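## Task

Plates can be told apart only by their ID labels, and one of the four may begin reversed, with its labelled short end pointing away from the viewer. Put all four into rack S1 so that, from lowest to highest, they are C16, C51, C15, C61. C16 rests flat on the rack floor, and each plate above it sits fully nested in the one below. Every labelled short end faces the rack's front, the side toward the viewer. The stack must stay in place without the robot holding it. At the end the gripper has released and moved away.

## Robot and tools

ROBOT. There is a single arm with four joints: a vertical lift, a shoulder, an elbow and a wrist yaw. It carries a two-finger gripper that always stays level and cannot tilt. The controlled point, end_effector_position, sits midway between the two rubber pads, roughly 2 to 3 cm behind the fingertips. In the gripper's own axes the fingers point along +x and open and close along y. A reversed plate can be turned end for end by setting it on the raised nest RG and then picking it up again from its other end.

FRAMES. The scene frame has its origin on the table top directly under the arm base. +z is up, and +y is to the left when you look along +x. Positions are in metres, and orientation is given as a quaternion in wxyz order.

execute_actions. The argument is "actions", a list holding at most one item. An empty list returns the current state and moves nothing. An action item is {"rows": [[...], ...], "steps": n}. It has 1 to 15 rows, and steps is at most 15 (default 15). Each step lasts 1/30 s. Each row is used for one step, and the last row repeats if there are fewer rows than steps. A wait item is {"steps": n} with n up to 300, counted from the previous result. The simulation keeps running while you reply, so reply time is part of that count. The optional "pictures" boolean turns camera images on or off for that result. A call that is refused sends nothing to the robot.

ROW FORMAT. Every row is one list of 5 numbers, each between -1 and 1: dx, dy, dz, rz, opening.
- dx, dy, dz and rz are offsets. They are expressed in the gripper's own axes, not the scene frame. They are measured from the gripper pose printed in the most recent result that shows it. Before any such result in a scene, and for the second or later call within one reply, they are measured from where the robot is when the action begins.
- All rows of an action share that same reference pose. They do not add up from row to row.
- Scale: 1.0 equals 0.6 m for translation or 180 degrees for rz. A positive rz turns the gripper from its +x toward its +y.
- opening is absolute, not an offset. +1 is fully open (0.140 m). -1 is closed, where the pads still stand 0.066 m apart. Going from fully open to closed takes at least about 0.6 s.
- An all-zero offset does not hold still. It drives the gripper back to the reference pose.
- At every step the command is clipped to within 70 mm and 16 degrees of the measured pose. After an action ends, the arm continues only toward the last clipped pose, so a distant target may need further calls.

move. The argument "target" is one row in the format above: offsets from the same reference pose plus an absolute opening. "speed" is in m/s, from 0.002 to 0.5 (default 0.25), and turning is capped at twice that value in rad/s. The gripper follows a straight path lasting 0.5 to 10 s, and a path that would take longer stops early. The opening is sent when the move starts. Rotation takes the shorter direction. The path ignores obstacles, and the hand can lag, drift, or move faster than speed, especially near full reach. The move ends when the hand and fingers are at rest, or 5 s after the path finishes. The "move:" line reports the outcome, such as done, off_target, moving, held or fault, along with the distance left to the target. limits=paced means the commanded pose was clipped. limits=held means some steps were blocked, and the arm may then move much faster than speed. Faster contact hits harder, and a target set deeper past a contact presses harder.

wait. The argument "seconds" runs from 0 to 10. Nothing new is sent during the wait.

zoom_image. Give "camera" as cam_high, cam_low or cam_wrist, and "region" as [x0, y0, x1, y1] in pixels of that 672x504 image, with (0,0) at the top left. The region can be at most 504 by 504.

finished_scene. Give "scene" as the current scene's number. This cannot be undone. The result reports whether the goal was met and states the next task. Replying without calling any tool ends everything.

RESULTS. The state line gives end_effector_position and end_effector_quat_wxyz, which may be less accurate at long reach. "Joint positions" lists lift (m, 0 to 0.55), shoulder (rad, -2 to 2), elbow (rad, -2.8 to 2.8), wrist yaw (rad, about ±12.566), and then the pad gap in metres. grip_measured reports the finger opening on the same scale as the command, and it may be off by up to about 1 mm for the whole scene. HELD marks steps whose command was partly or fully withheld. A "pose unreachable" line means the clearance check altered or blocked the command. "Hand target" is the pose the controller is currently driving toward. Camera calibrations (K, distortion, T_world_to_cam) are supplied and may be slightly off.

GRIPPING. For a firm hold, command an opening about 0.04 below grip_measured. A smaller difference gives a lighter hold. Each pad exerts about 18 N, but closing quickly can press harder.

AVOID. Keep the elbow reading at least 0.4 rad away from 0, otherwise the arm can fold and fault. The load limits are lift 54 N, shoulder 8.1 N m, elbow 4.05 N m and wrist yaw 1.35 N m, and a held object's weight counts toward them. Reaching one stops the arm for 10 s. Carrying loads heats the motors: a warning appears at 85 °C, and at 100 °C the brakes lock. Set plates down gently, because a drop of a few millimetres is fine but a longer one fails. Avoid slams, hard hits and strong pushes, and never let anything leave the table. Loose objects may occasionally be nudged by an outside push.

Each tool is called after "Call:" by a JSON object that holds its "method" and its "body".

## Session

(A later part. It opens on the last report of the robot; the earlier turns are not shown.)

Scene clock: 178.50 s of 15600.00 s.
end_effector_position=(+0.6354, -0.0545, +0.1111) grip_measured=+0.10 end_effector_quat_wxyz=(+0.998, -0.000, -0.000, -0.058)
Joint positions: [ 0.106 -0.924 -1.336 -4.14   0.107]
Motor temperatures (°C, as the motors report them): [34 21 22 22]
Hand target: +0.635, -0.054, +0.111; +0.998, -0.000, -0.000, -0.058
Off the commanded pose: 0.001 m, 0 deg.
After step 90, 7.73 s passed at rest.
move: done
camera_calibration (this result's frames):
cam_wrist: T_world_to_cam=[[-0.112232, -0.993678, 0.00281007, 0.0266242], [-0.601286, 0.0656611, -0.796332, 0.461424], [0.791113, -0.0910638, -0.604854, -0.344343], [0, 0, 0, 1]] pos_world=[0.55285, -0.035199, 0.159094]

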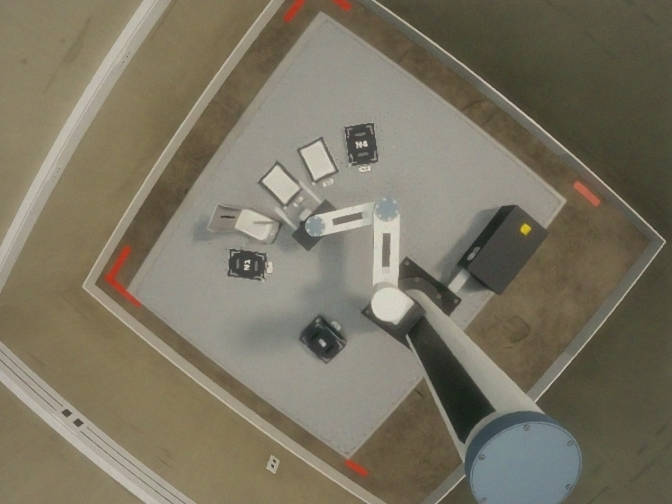

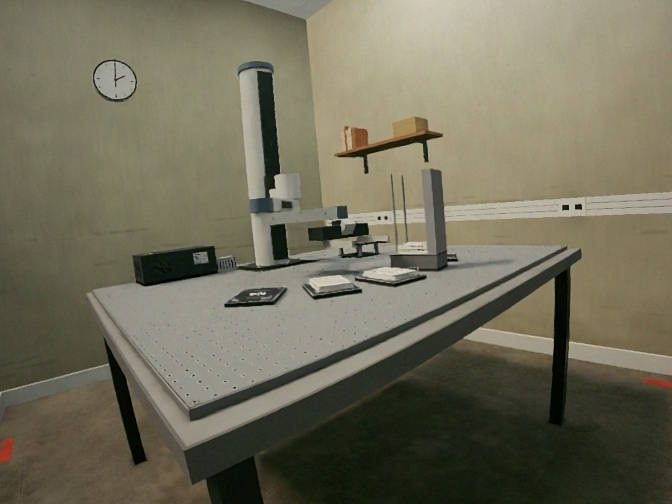

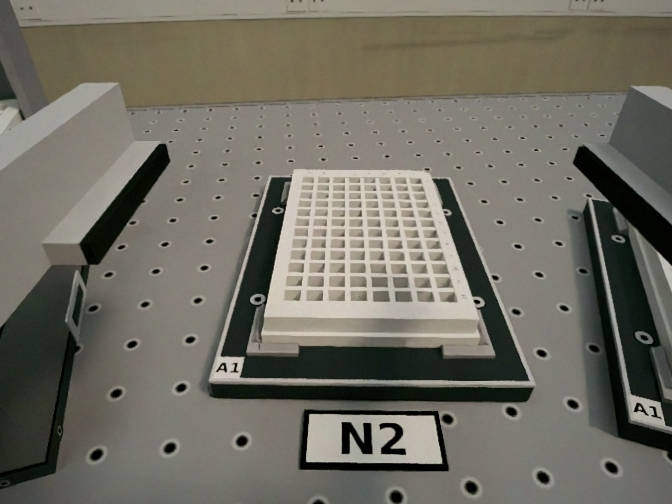

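Call:
{"method": "move", "body": {"target": [0.1578,-0.0082,-0.09,-0.0035,0.1], "speed": 0.25}}

Call:
{"method": "move", "body": {"target": [0,0,-0.0373,0,0.1], "speed": 0.08}}

Scene clock: 186.10 s of 15600.00 s.
end_effector_position=(+0.7289, -0.0705, +0.0571) grip_measured=+0.10 end_effector_quat_wxyz=(+0.998, -0.000, -0.000, -0.064)
Joint positions: [ 0.052 -0.707 -1.865 -3.839  0.107]
Motor temperatures (°C, as the motors report them): [34 21 22 22]
Hand target: +0.729, -0.071, +0.057; +0.998, -0.000, -0.000, -0.064
Off the commanded pose: 0.000 m, 0 deg.
After step 90, 3.73 s passed at rest.
move: done
camera_calibration (this result's frames):
cam_wrist: T_world_to_cam=[[-0.123384, -0.992355, 0.00281007, 0.0296219], [-0.600511, 0.0724095, -0.796332, 0.475562], [0.79004, -0.0999424, -0.604854, -0.452278], [0, 0, 0, 1]] pos_world=[0.646553, -0.0502416, 0.10506]

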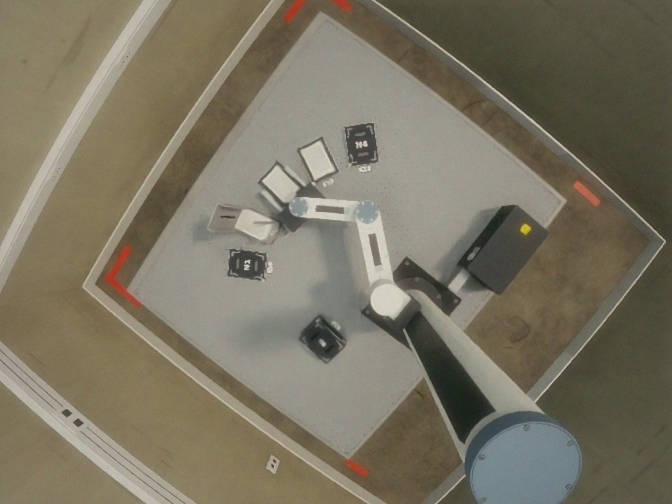

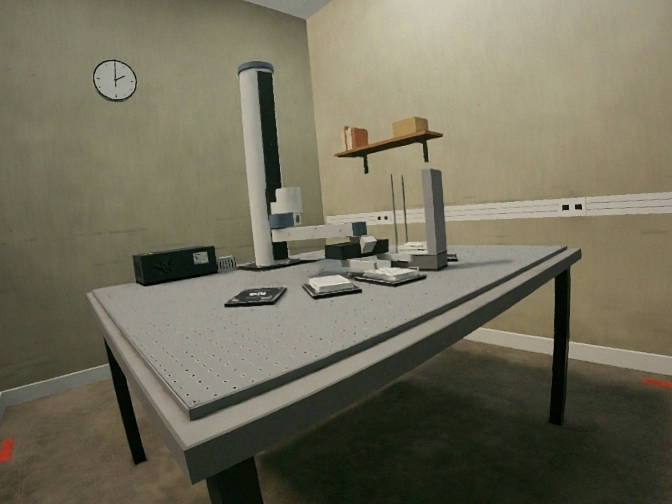

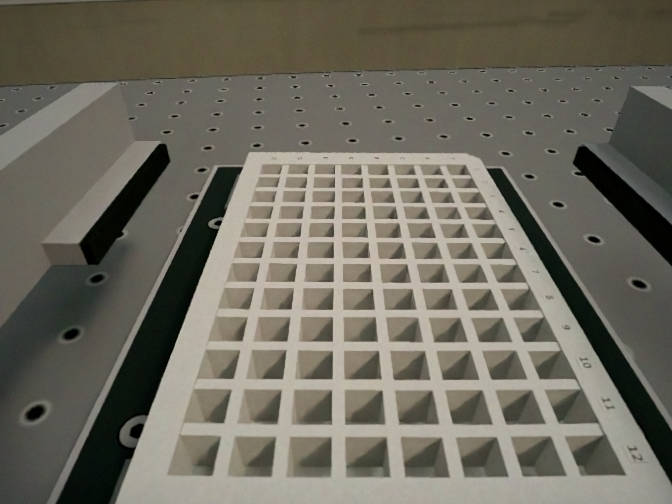

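Scene clock: 186.80 s of 15600.00 s.
end_effector_position=(+0.7289, -0.0705, +0.0347) grip_measured=+0.10 end_effector_quat_wxyz=(+0.998, -0.000, -0.000, -0.064)
Joint positions: [ 0.03  -0.707 -1.865 -3.839  0.107]
Motor temperatures (°C, as the motors report them): [34 21 22 22]
Hand target: +0.729, -0.070, +0.035; +0.998, -0.000, -0.000, -0.064
Off the commanded pose: 0.000 m, 0 deg.
move: done
camera_calibration (this result's frames):
cam_wrist: T_world_to_cam=[[-0.123371, -0.992357, 0.00281007, 0.0296817], [-0.600512, 0.0724014, -0.796332, 0.457713], [0.790041, -0.0999318, -0.604854, -0.465835], [0, 0, 0, 1]] pos_world=[0.646553, -0.050236, 0.0826455]

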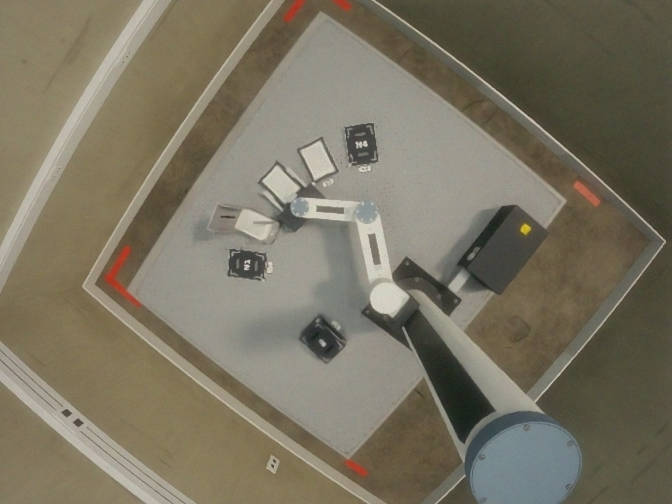

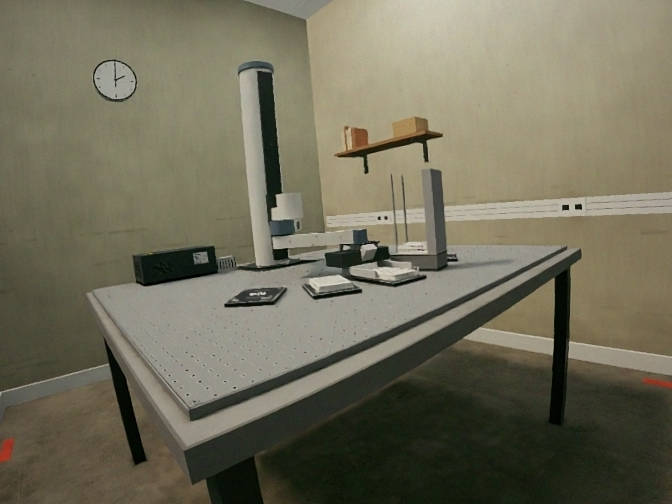

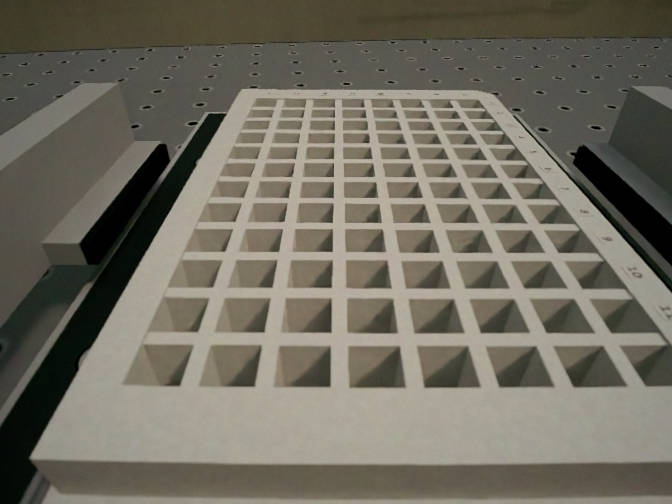

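Call:
{"method": "move", "body": {"target": [-0.0002,0,0,-0.0005,-0.52], "speed": 0.01}}

Call:
{"method": "move", "body": {"target": [0,0,0,0,-0.63]}}

Call:
{"method": "move", "body": {"target": [0,0,0.05,0,-0.63], "speed": 0.2}}

Call:
{"method": "move", "body": {"target": [-0.2,0,0.075,0,-0.63], "speed": 0.3}}

Call:
{"method": "move", "body": {"target": [-0.7472,0.5537,0,0.0077,-0.63], "speed": 0.22}}

Scene clock: 196.10 s of 15600.00 s.
end_effector_position=(+0.7288, -0.0705, +0.0347) grip_measured=-0.52 end_effector_quat_wxyz=(+0.998, -0.000, -0.000, -0.065)
Joint positions: [ 0.03  -0.707 -1.865 -3.841  0.084]
Motor temperatures (°C, as the motors report them): [34 21 22 22]
Hand target: +0.729, -0.070, +0.035; +0.998, -0.000, -0.000, -0.065
Off the commanded pose: 0.000 m, 0 deg.
After step 90, 5.60 s passed at rest.
move: done
camera_calibration (this result's frames):
cam_wrist: T_world_to_cam=[[-0.124853, -0.992171, 0.00281007, 0.030684], [-0.600403, 0.0732985, -0.796332, 0.457648], [0.789891, -0.101112, -0.604854, -0.465743], [0, 0, 0, 1]] pos_world=[0.64649, -0.0501932, 0.0826466]

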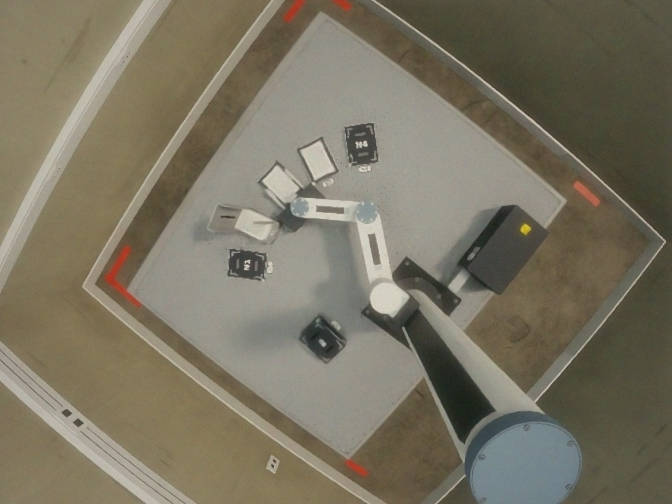

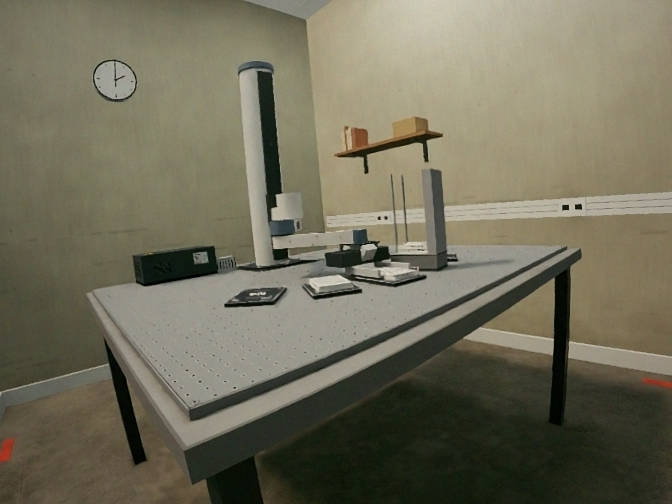

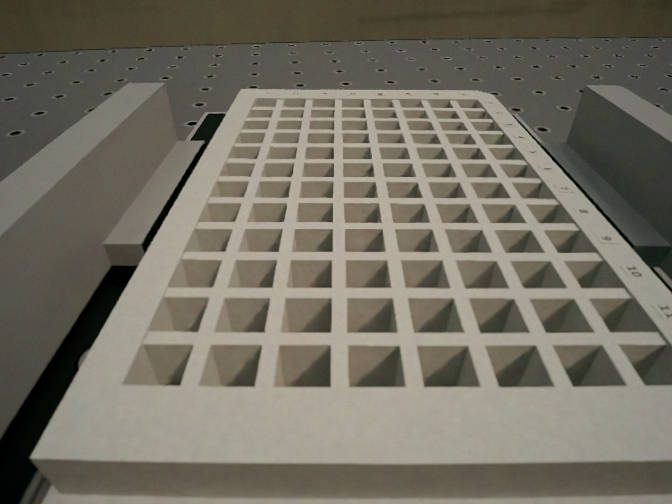

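Scene clock: 196.60 s of 15600.00 s.
end_effector_position=(+0.7288, -0.0706, +0.0347) grip_measured=-0.59 end_effector_quat_wxyz=(+0.998, -0.000, -0.000, -0.065)
Joint positions: [ 0.03  -0.707 -1.865 -3.841  0.081]
Motor temperatures (°C, as the motors report them): [34 21 22 22]
Hand target: +0.729, -0.071, +0.035; +0.998, -0.000, -0.000, -0.065
Off the commanded pose: 0.000 m, 0 deg.
move: done
camera_calibration (this result's frames):
cam_wrist: T_world_to_cam=[[-0.12484, -0.992173, 0.00281007, 0.0306724], [-0.600404, 0.07329, -0.796332, 0.457648], [0.789893, -0.101101, -0.604854, -0.465743], [0, 0, 0, 1]] pos_world=[0.64649, -0.0501957, 0.0826466]

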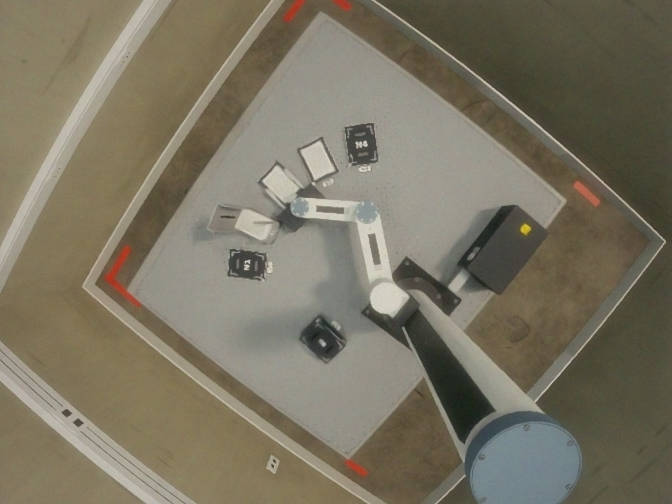

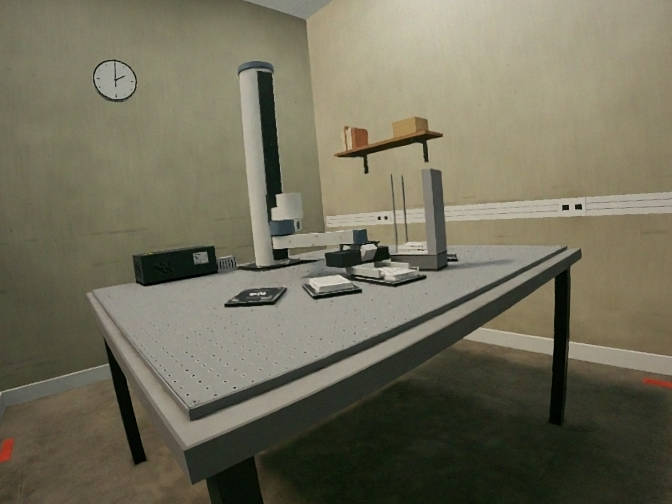

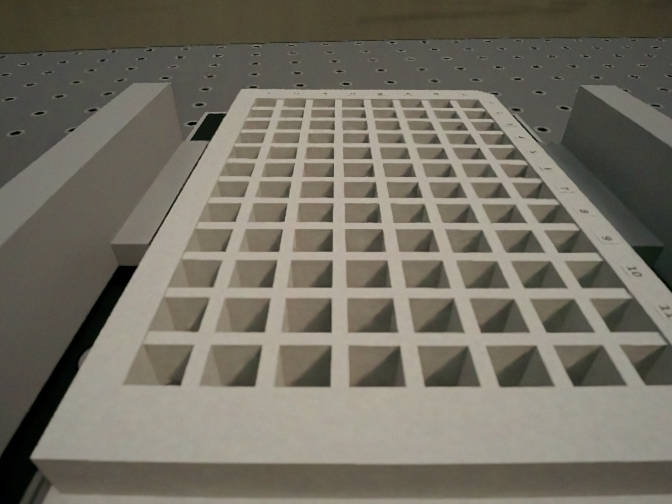

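Scene clock: 197.30 s of 15600.00 s.
end_effector_position=(+0.7288, -0.0706, +0.0647) grip_measured=-0.59 end_effector_quat_wxyz=(+0.998, -0.000, -0.000, -0.065)
Joint positions: [ 0.06  -0.707 -1.865 -3.841  0.081]
Motor temperatures (°C, as the motors report them): [34 21 22 22]
Hand target: +0.729, -0.071, +0.065; +0.998, -0.000, -0.000, -0.065
Off the commanded pose: 0.000 m, 0 deg.
move: done
camera_calibration (this result's frames):
cam_wrist: T_world_to_cam=[[-0.124857, -0.992171, 0.00281007, 0.030595], [-0.600403, 0.0733003, -0.796332, 0.481558], [0.789891, -0.101114, -0.604854, -0.447585], [0, 0, 0, 1]] pos_world=[0.646492, -0.0502001, 0.11267]

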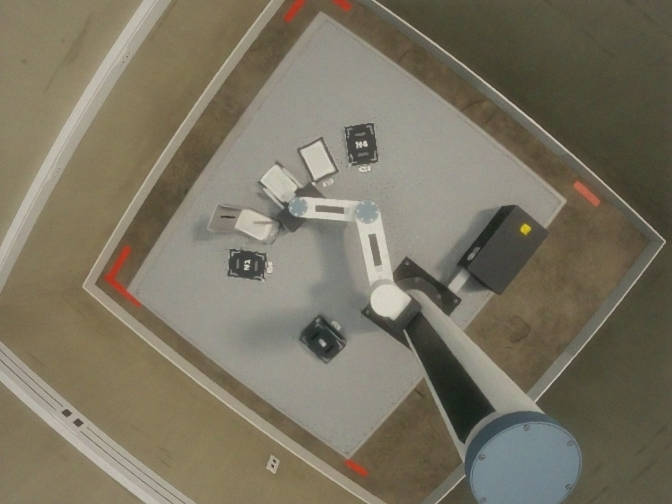

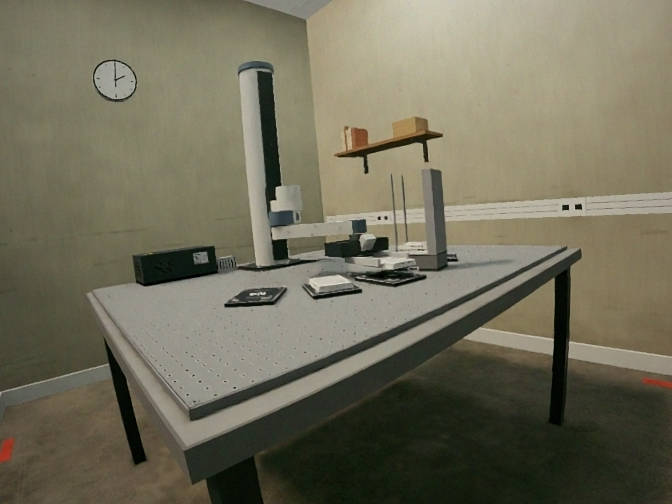

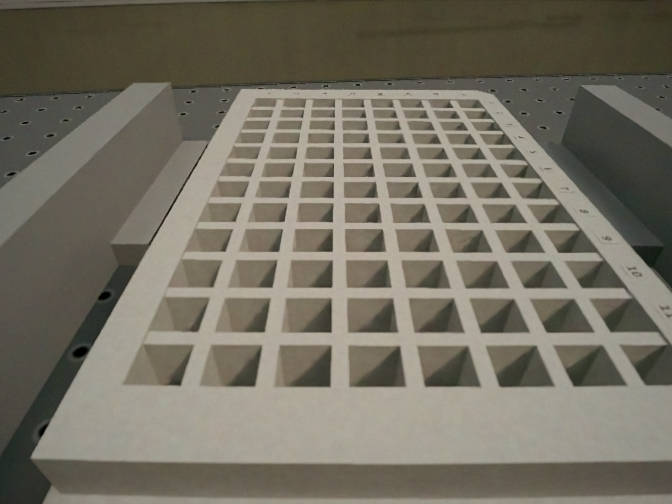

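Scene clock: 198.17 s of 15600.00 s.
end_effector_position=(+0.6097, -0.0549, +0.1097) grip_measured=-0.59 end_effector_quat_wxyz=(+0.998, -0.000, -0.000, -0.064)
Joint positions: [ 0.105 -0.978 -1.213 -4.222  0.081]
Motor temperatures (°C, as the motors report them): [34 21 22 22]
Hand target: +0.610, -0.055, +0.110; +0.998, -0.000, -0.000, -0.065
Off the commanded pose: 0.000 m, 0 deg.
move: done
camera_calibration (this result's frames):
cam_wrist: T_world_to_cam=[[-0.124303, -0.99224, 0.00281007, 0.030821], [-0.600443, 0.0729652, -0.796332, 0.444775], [0.789947, -0.100674, -0.604854, -0.324722], [0, 0, 0, 1]] pos_world=[0.527407, -0.0345623, 0.157692]

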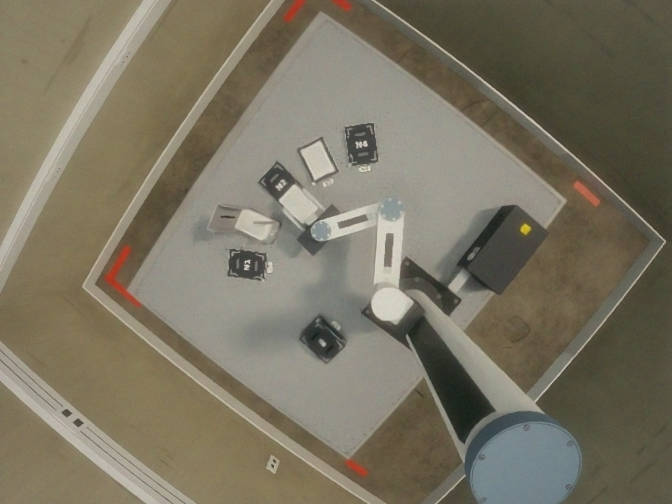

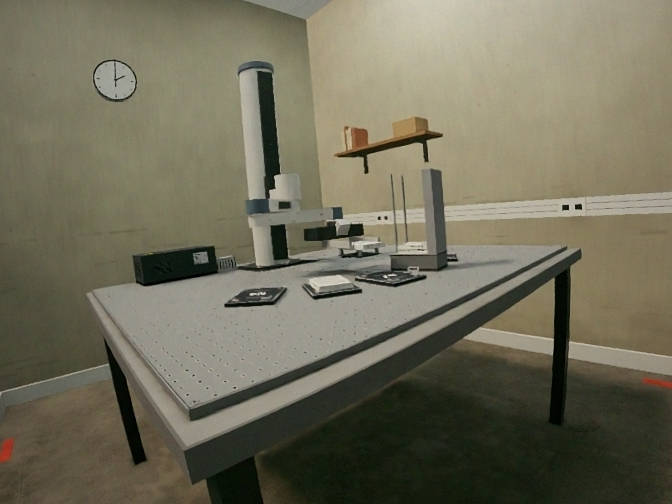

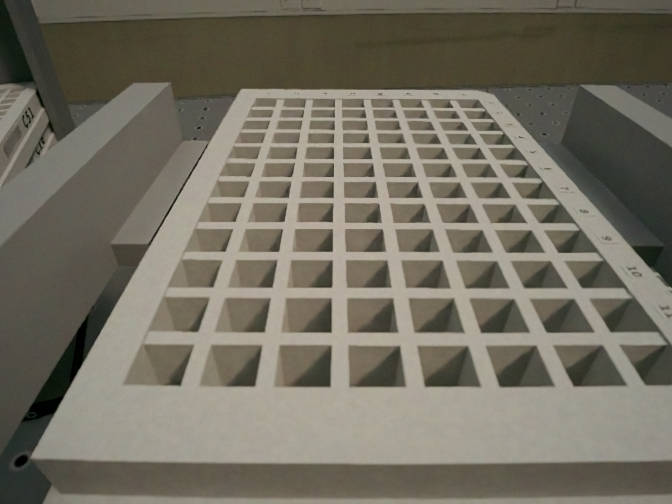

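Scene clock: 201.10 s of 15600.00 s.
end_effector_position=(+0.2084, +0.3325, +0.1097) grip_measured=-0.59 end_effector_quat_wxyz=(+0.999, -0.000, -0.000, -0.052)
Joint positions: [ 0.105  1.145 -1.539 -5.994  0.081]
Motor temperatures (°C, as the motors report them): [34 21 22 22]
Hand target: +0.208, +0.333, +0.110; +0.999, -0.000, -0.000, -0.052
Off the commanded pose: 0.001 m, 0 deg.
move: done
camera_calibration (this result's frames):
cam_wrist: T_world_to_cam=[[-0.100436, -0.99494, 0.00281007, 0.361207], [-0.602023, 0.058523, -0.796332, 0.180679], [0.792137, -0.0816719, -0.604854, 0.0245138], [0, 0, 0, 1]] pos_world=[0.125633, 0.350807, 0.157693]

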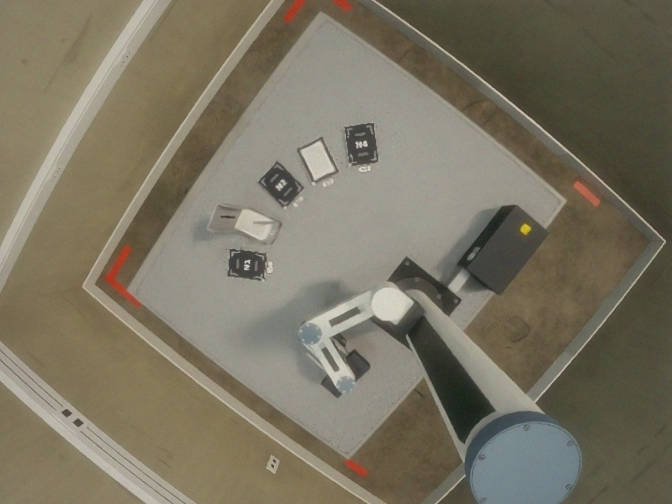

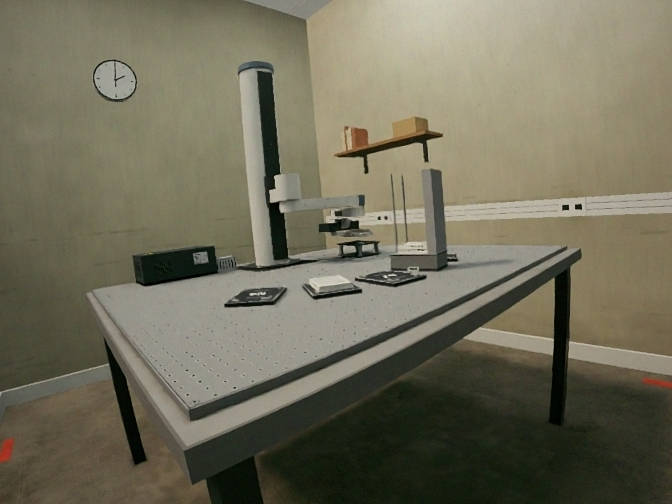

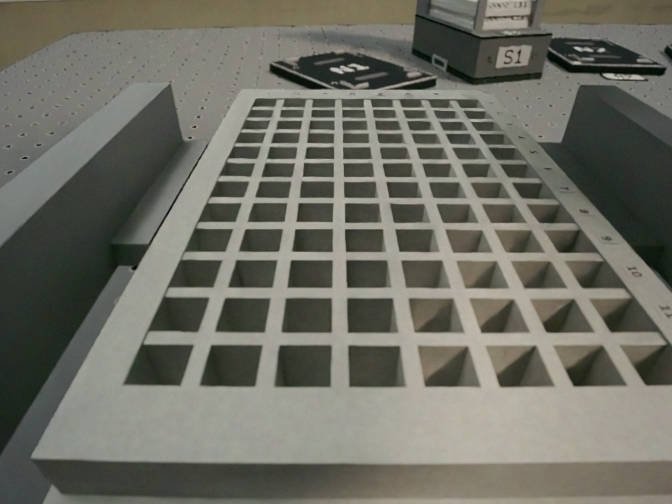

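Call:
{"method": "move", "body": {"target": [-0.0004,-0.001,-0.033,0,-0.63], "speed": 0.05}}

Call:
{"method": "move", "body": {"target": [0,0,-0.013,0,-0.63], "speed": 0.008}}

Scene clock: 206.00 s of 15600.00 s.
end_effector_position=(+0.2082, +0.3320, +0.0899) grip_measured=-0.59 end_effector_quat_wxyz=(+0.999, -0.000, -0.000, -0.052)
Joint positions: [ 0.085  1.145 -1.537 -5.996  0.081]
Motor temperatures (°C, as the motors report them): [34 21 22 22]
Hand target: +0.208, +0.332, +0.090; +0.999, -0.000, -0.000, -0.052
Off the commanded pose: 0.000 m, 0 deg.
After step 90, 1.20 s passed at rest.
move: done
camera_calibration (this result's frames):
cam_wrist: T_world_to_cam=[[-0.100339, -0.994949, 0.00281007, 0.360731], [-0.602028, 0.0584646, -0.796332, 0.164783], [0.792145, -0.0815951, -0.604854, 0.0126284], [0, 0, 0, 1]] pos_world=[0.125396, 0.350305, 0.137847]

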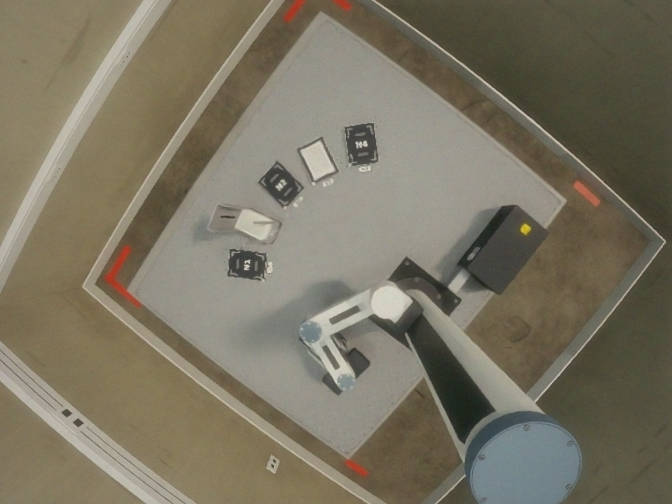

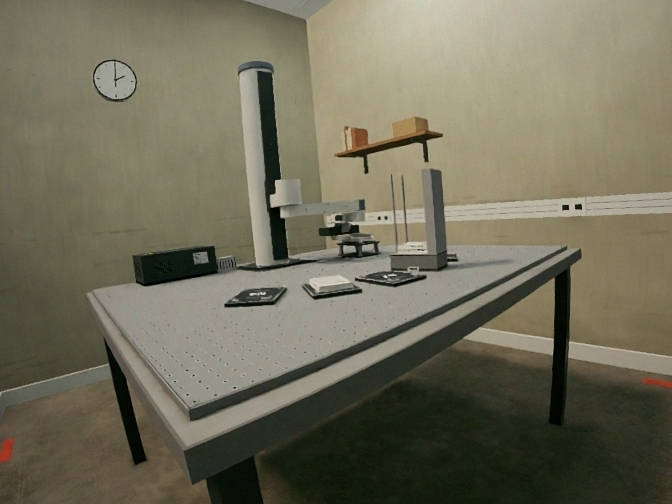

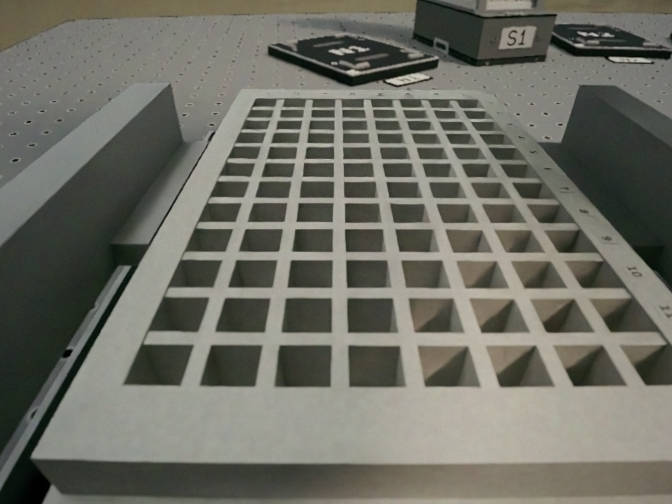

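Scene clock: 207.20 s of 15600.00 s.
end_effector_position=(+0.2079, +0.3319, +0.0825) grip_measured=-0.59 end_effector_quat_wxyz=(+0.999, -0.000, -0.000, -0.052)
Joint positions: [ 0.078  1.145 -1.537 -5.997  0.081]
Motor temperatures (°C, as the motors report them): [34 21 22 22]
Hand target: +0.208, +0.332, +0.082; +0.999, -0.000, -0.000, -0.052
Off the commanded pose: 0.001 m, 0 deg.
move: done
camera_calibration (this result's frames):
cam_wrist: T_world_to_cam=[[-0.100065, -0.994977, 0.00281007, 0.360626], [-0.602044, 0.0582989, -0.796332, 0.158811], [0.792168, -0.0813771, -0.604854, 0.00829922], [0, 0, 0, 1]] pos_world=[0.125123, 0.350231, 0.130472]

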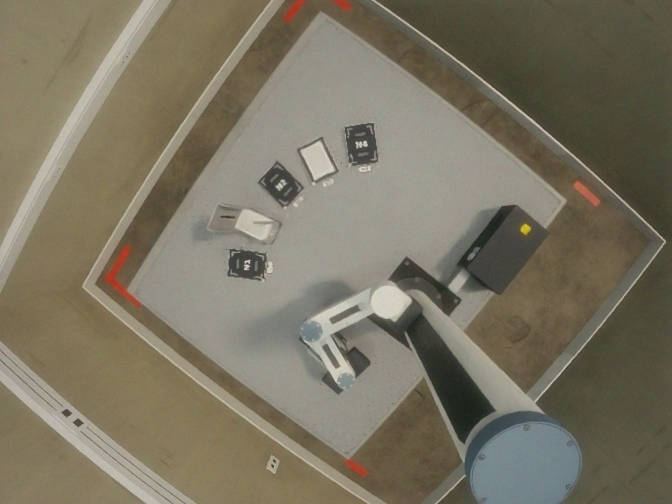

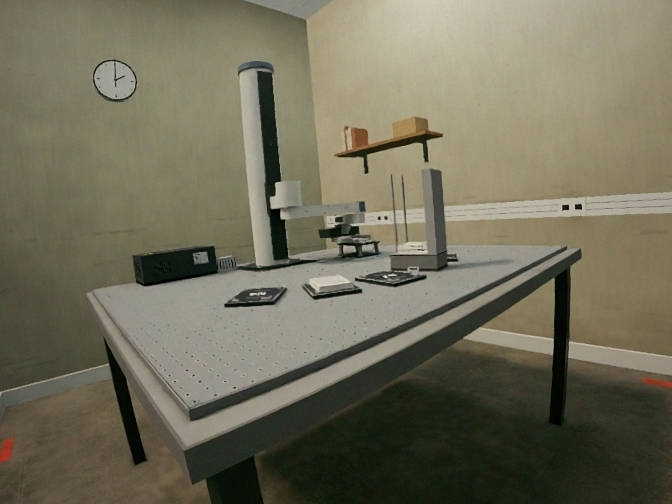

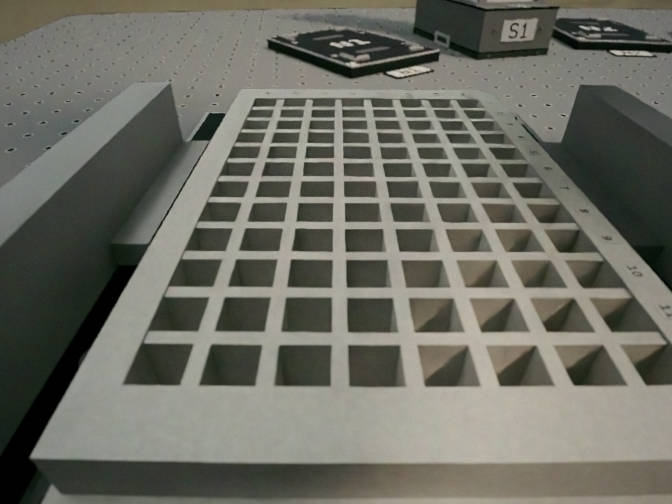

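Call:
{"method": "move", "body": {"target": [0,0,0.0003,0,0.1]}}

Call:
{"method": "move", "body": {"target": [0,0,0.04,0,0.1]}}

Call:
{"method": "move", "body": {"target": [0,0,0,0.99,0.1], "speed": 0.5}}

Call:
{"method": "move", "body": {"target": [0,0,-0.0402,0.01,0.1], "speed": 0.06}}

Scene clock: 213.90 s of 15600.00 s.
end_effector_position=(+0.2078, +0.3319, +0.0827) grip_measured=+0.10 end_effector_quat_wxyz=(+0.999, -0.000, -0.000, -0.052)
Joint positions: [ 0.078  1.146 -1.537 -5.997  0.107]
Motor temperatures (°C, as the motors report them): [34 21 22 22]
Hand target: +0.208, +0.332, +0.083; +0.999, -0.000, -0.000, -0.052
Off the commanded pose: 0.000 m, 0 deg.
After step 90, 3.00 s passed at rest.
move: done
camera_calibration (this result's frames):
cam_wrist: T_world_to_cam=[[-0.0999196, -0.994992, 0.00281007, 0.360602], [-0.602053, 0.0582107, -0.796332, 0.158932], [0.79218, -0.0812609, -0.604854, 0.0083819], [0, 0, 0, 1]] pos_world=[0.125077, 0.350225, 0.130619]

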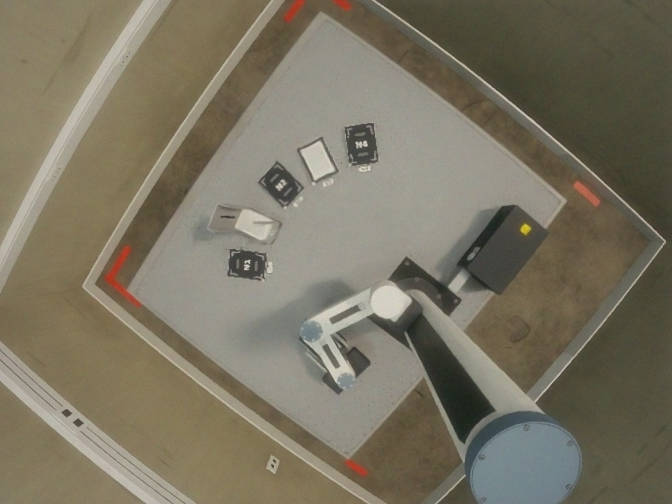

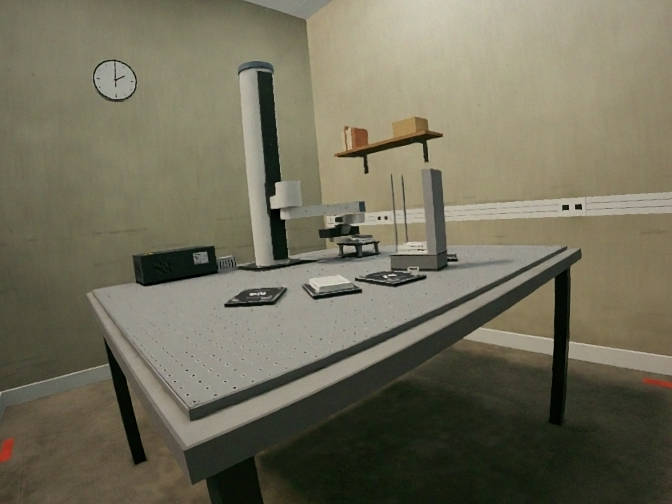

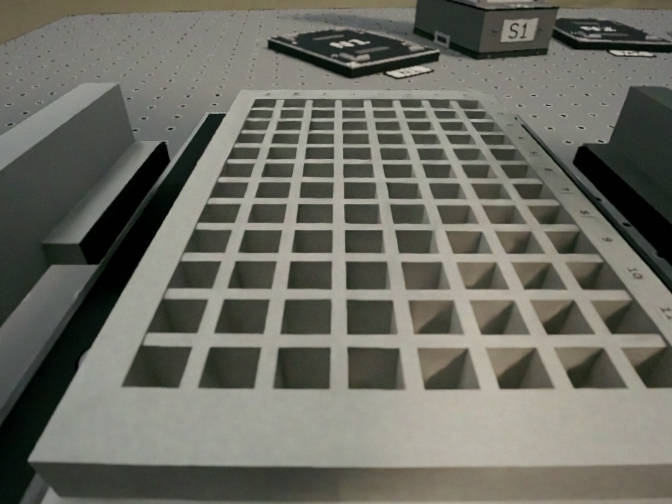

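Scene clock: 214.60 s of 15600.00 s.
end_effector_position=(+0.2078, +0.3319, +0.1067) grip_measured=+0.10 end_effector_quat_wxyz=(+0.999, -0.000, -0.000, -0.052)
Joint positions: [ 0.102  1.146 -1.537 -5.997  0.107]
Motor temperatures (°C, as the motors report them): [34 21 22 22]
Hand target: +0.208, +0.332, +0.107; +0.999, -0.000, -0.000, -0.052
Off the commanded pose: 0.000 m, 0 deg.
move: done
camera_calibration (this result's frames):
cam_wrist: T_world_to_cam=[[-0.0999315, -0.99499, 0.00281007, 0.360538], [-0.602052, 0.0582179, -0.796332, 0.178068], [0.792179, -0.0812704, -0.604854, 0.0229238], [0, 0, 0, 1]] pos_world=[0.125075, 0.350228, 0.154653]

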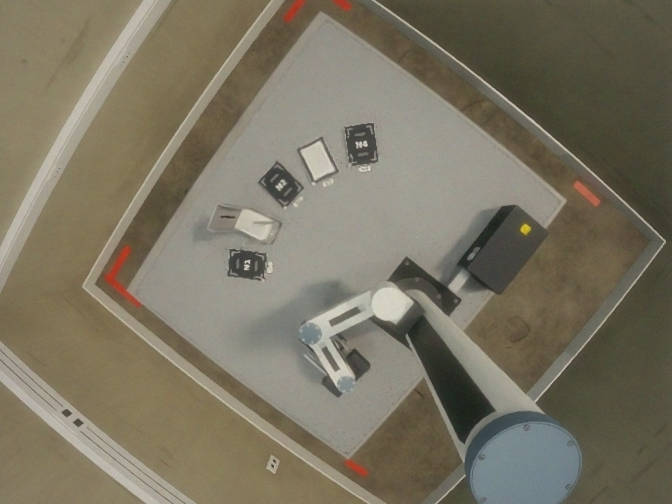

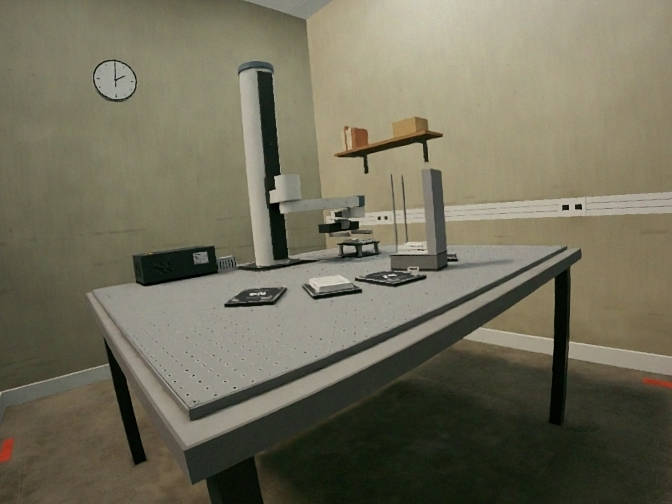

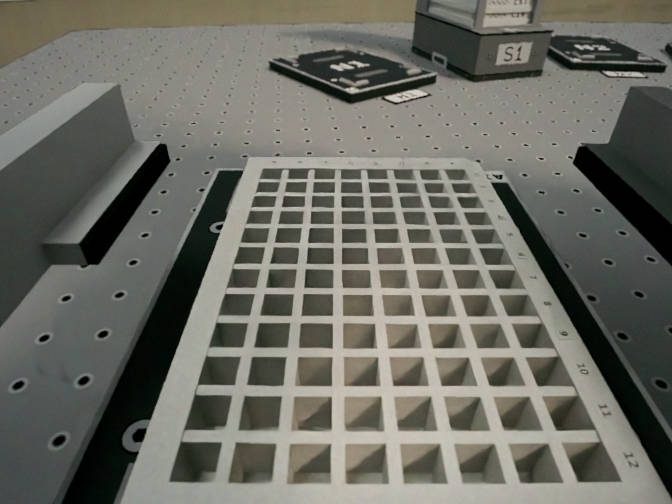

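Scene clock: 218.13 s of 15600.00 s.
end_effector_position=(+0.2076, +0.3317, +0.1067) grip_measured=+0.10 end_effector_quat_wxyz=(+0.068, -0.000, -0.000, +0.998)
Joint positions: [ 0.102  0.333 -1.505 -2.106  0.107]
Motor temperatures (°C, as the motors report them): [34 21 22 22]
Hand target: +0.208, +0.332, +0.107; +0.068, -0.000, -0.000, +0.998
Off the commanded pose: 0.000 m, 0 deg.
move: done
camera_calibration (this result's frames):
cam_wrist: T_world_to_cam=[[0.131263, 0.991344, 0.00281007, -0.346607], [0.599916, -0.0771774, -0.796332, -0.0266857], [-0.789221, 0.106215, -0.604854, 0.28923], [0, 0, 0, 1]] pos_world=[0.289772, 0.310826, 0.154665]

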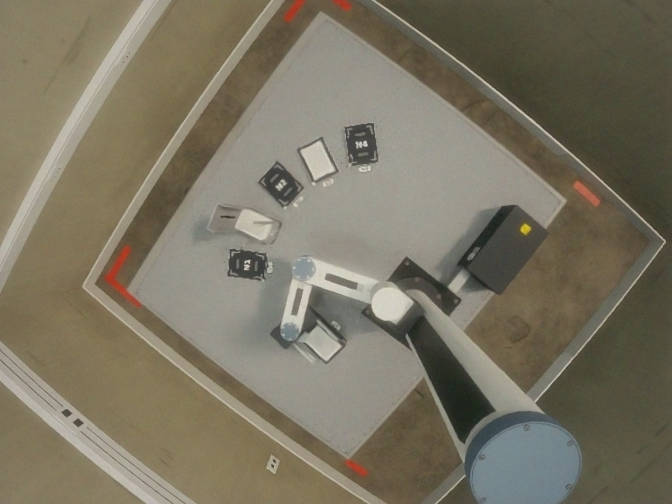

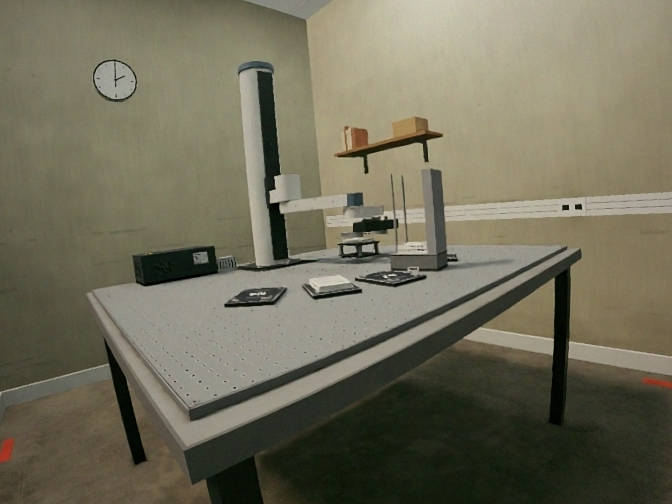

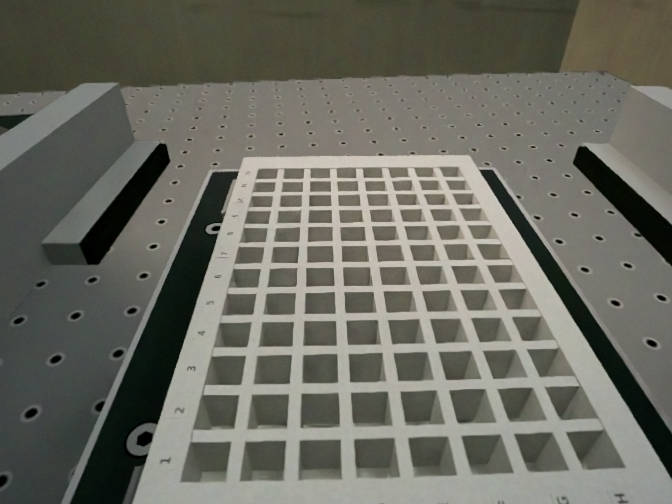

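Scene clock: 218.83 s of 15600.00 s.
end_effector_position=(+0.2076, +0.3317, +0.0826) grip_measured=+0.10 end_effector_quat_wxyz=(+0.052, -0.000, -0.000, +0.999)
Joint positions: [ 0.078  0.347 -1.527 -2.067  0.107]
Motor temperatures (°C, as the motors report them): [34 21 22 22]
Hand target: +0.208, +0.332, +0.083; +0.052, -0.000, -0.000, +0.999
Off the commanded pose: 0.000 m, 0 deg.
move: done
camera_calibration (this result's frames):
cam_wrist: T_world_to_cam=[[0.100358, 0.994947, 0.00281007, -0.341325], [0.602027, -0.0584759, -0.796332, -0.0525514], [-0.792144, 0.0816099, -0.604854, 0.283374], [0, 0, 0, 1]] pos_world=[0.290365, 0.313402, 0.13051]

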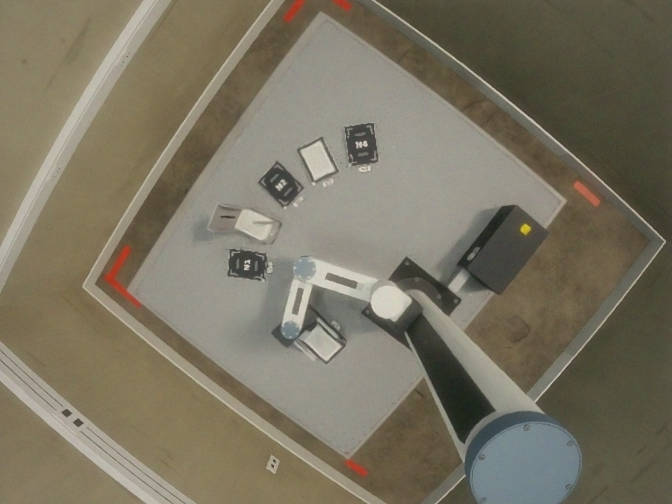

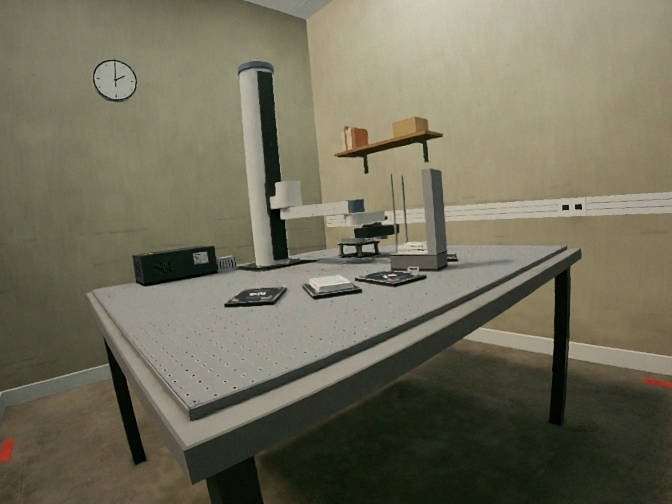

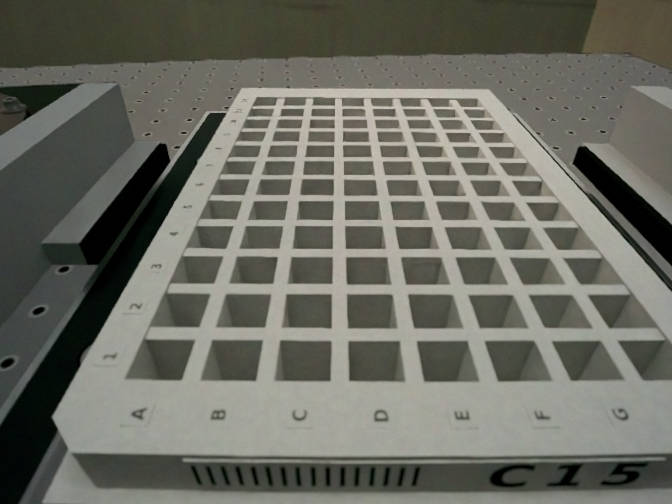

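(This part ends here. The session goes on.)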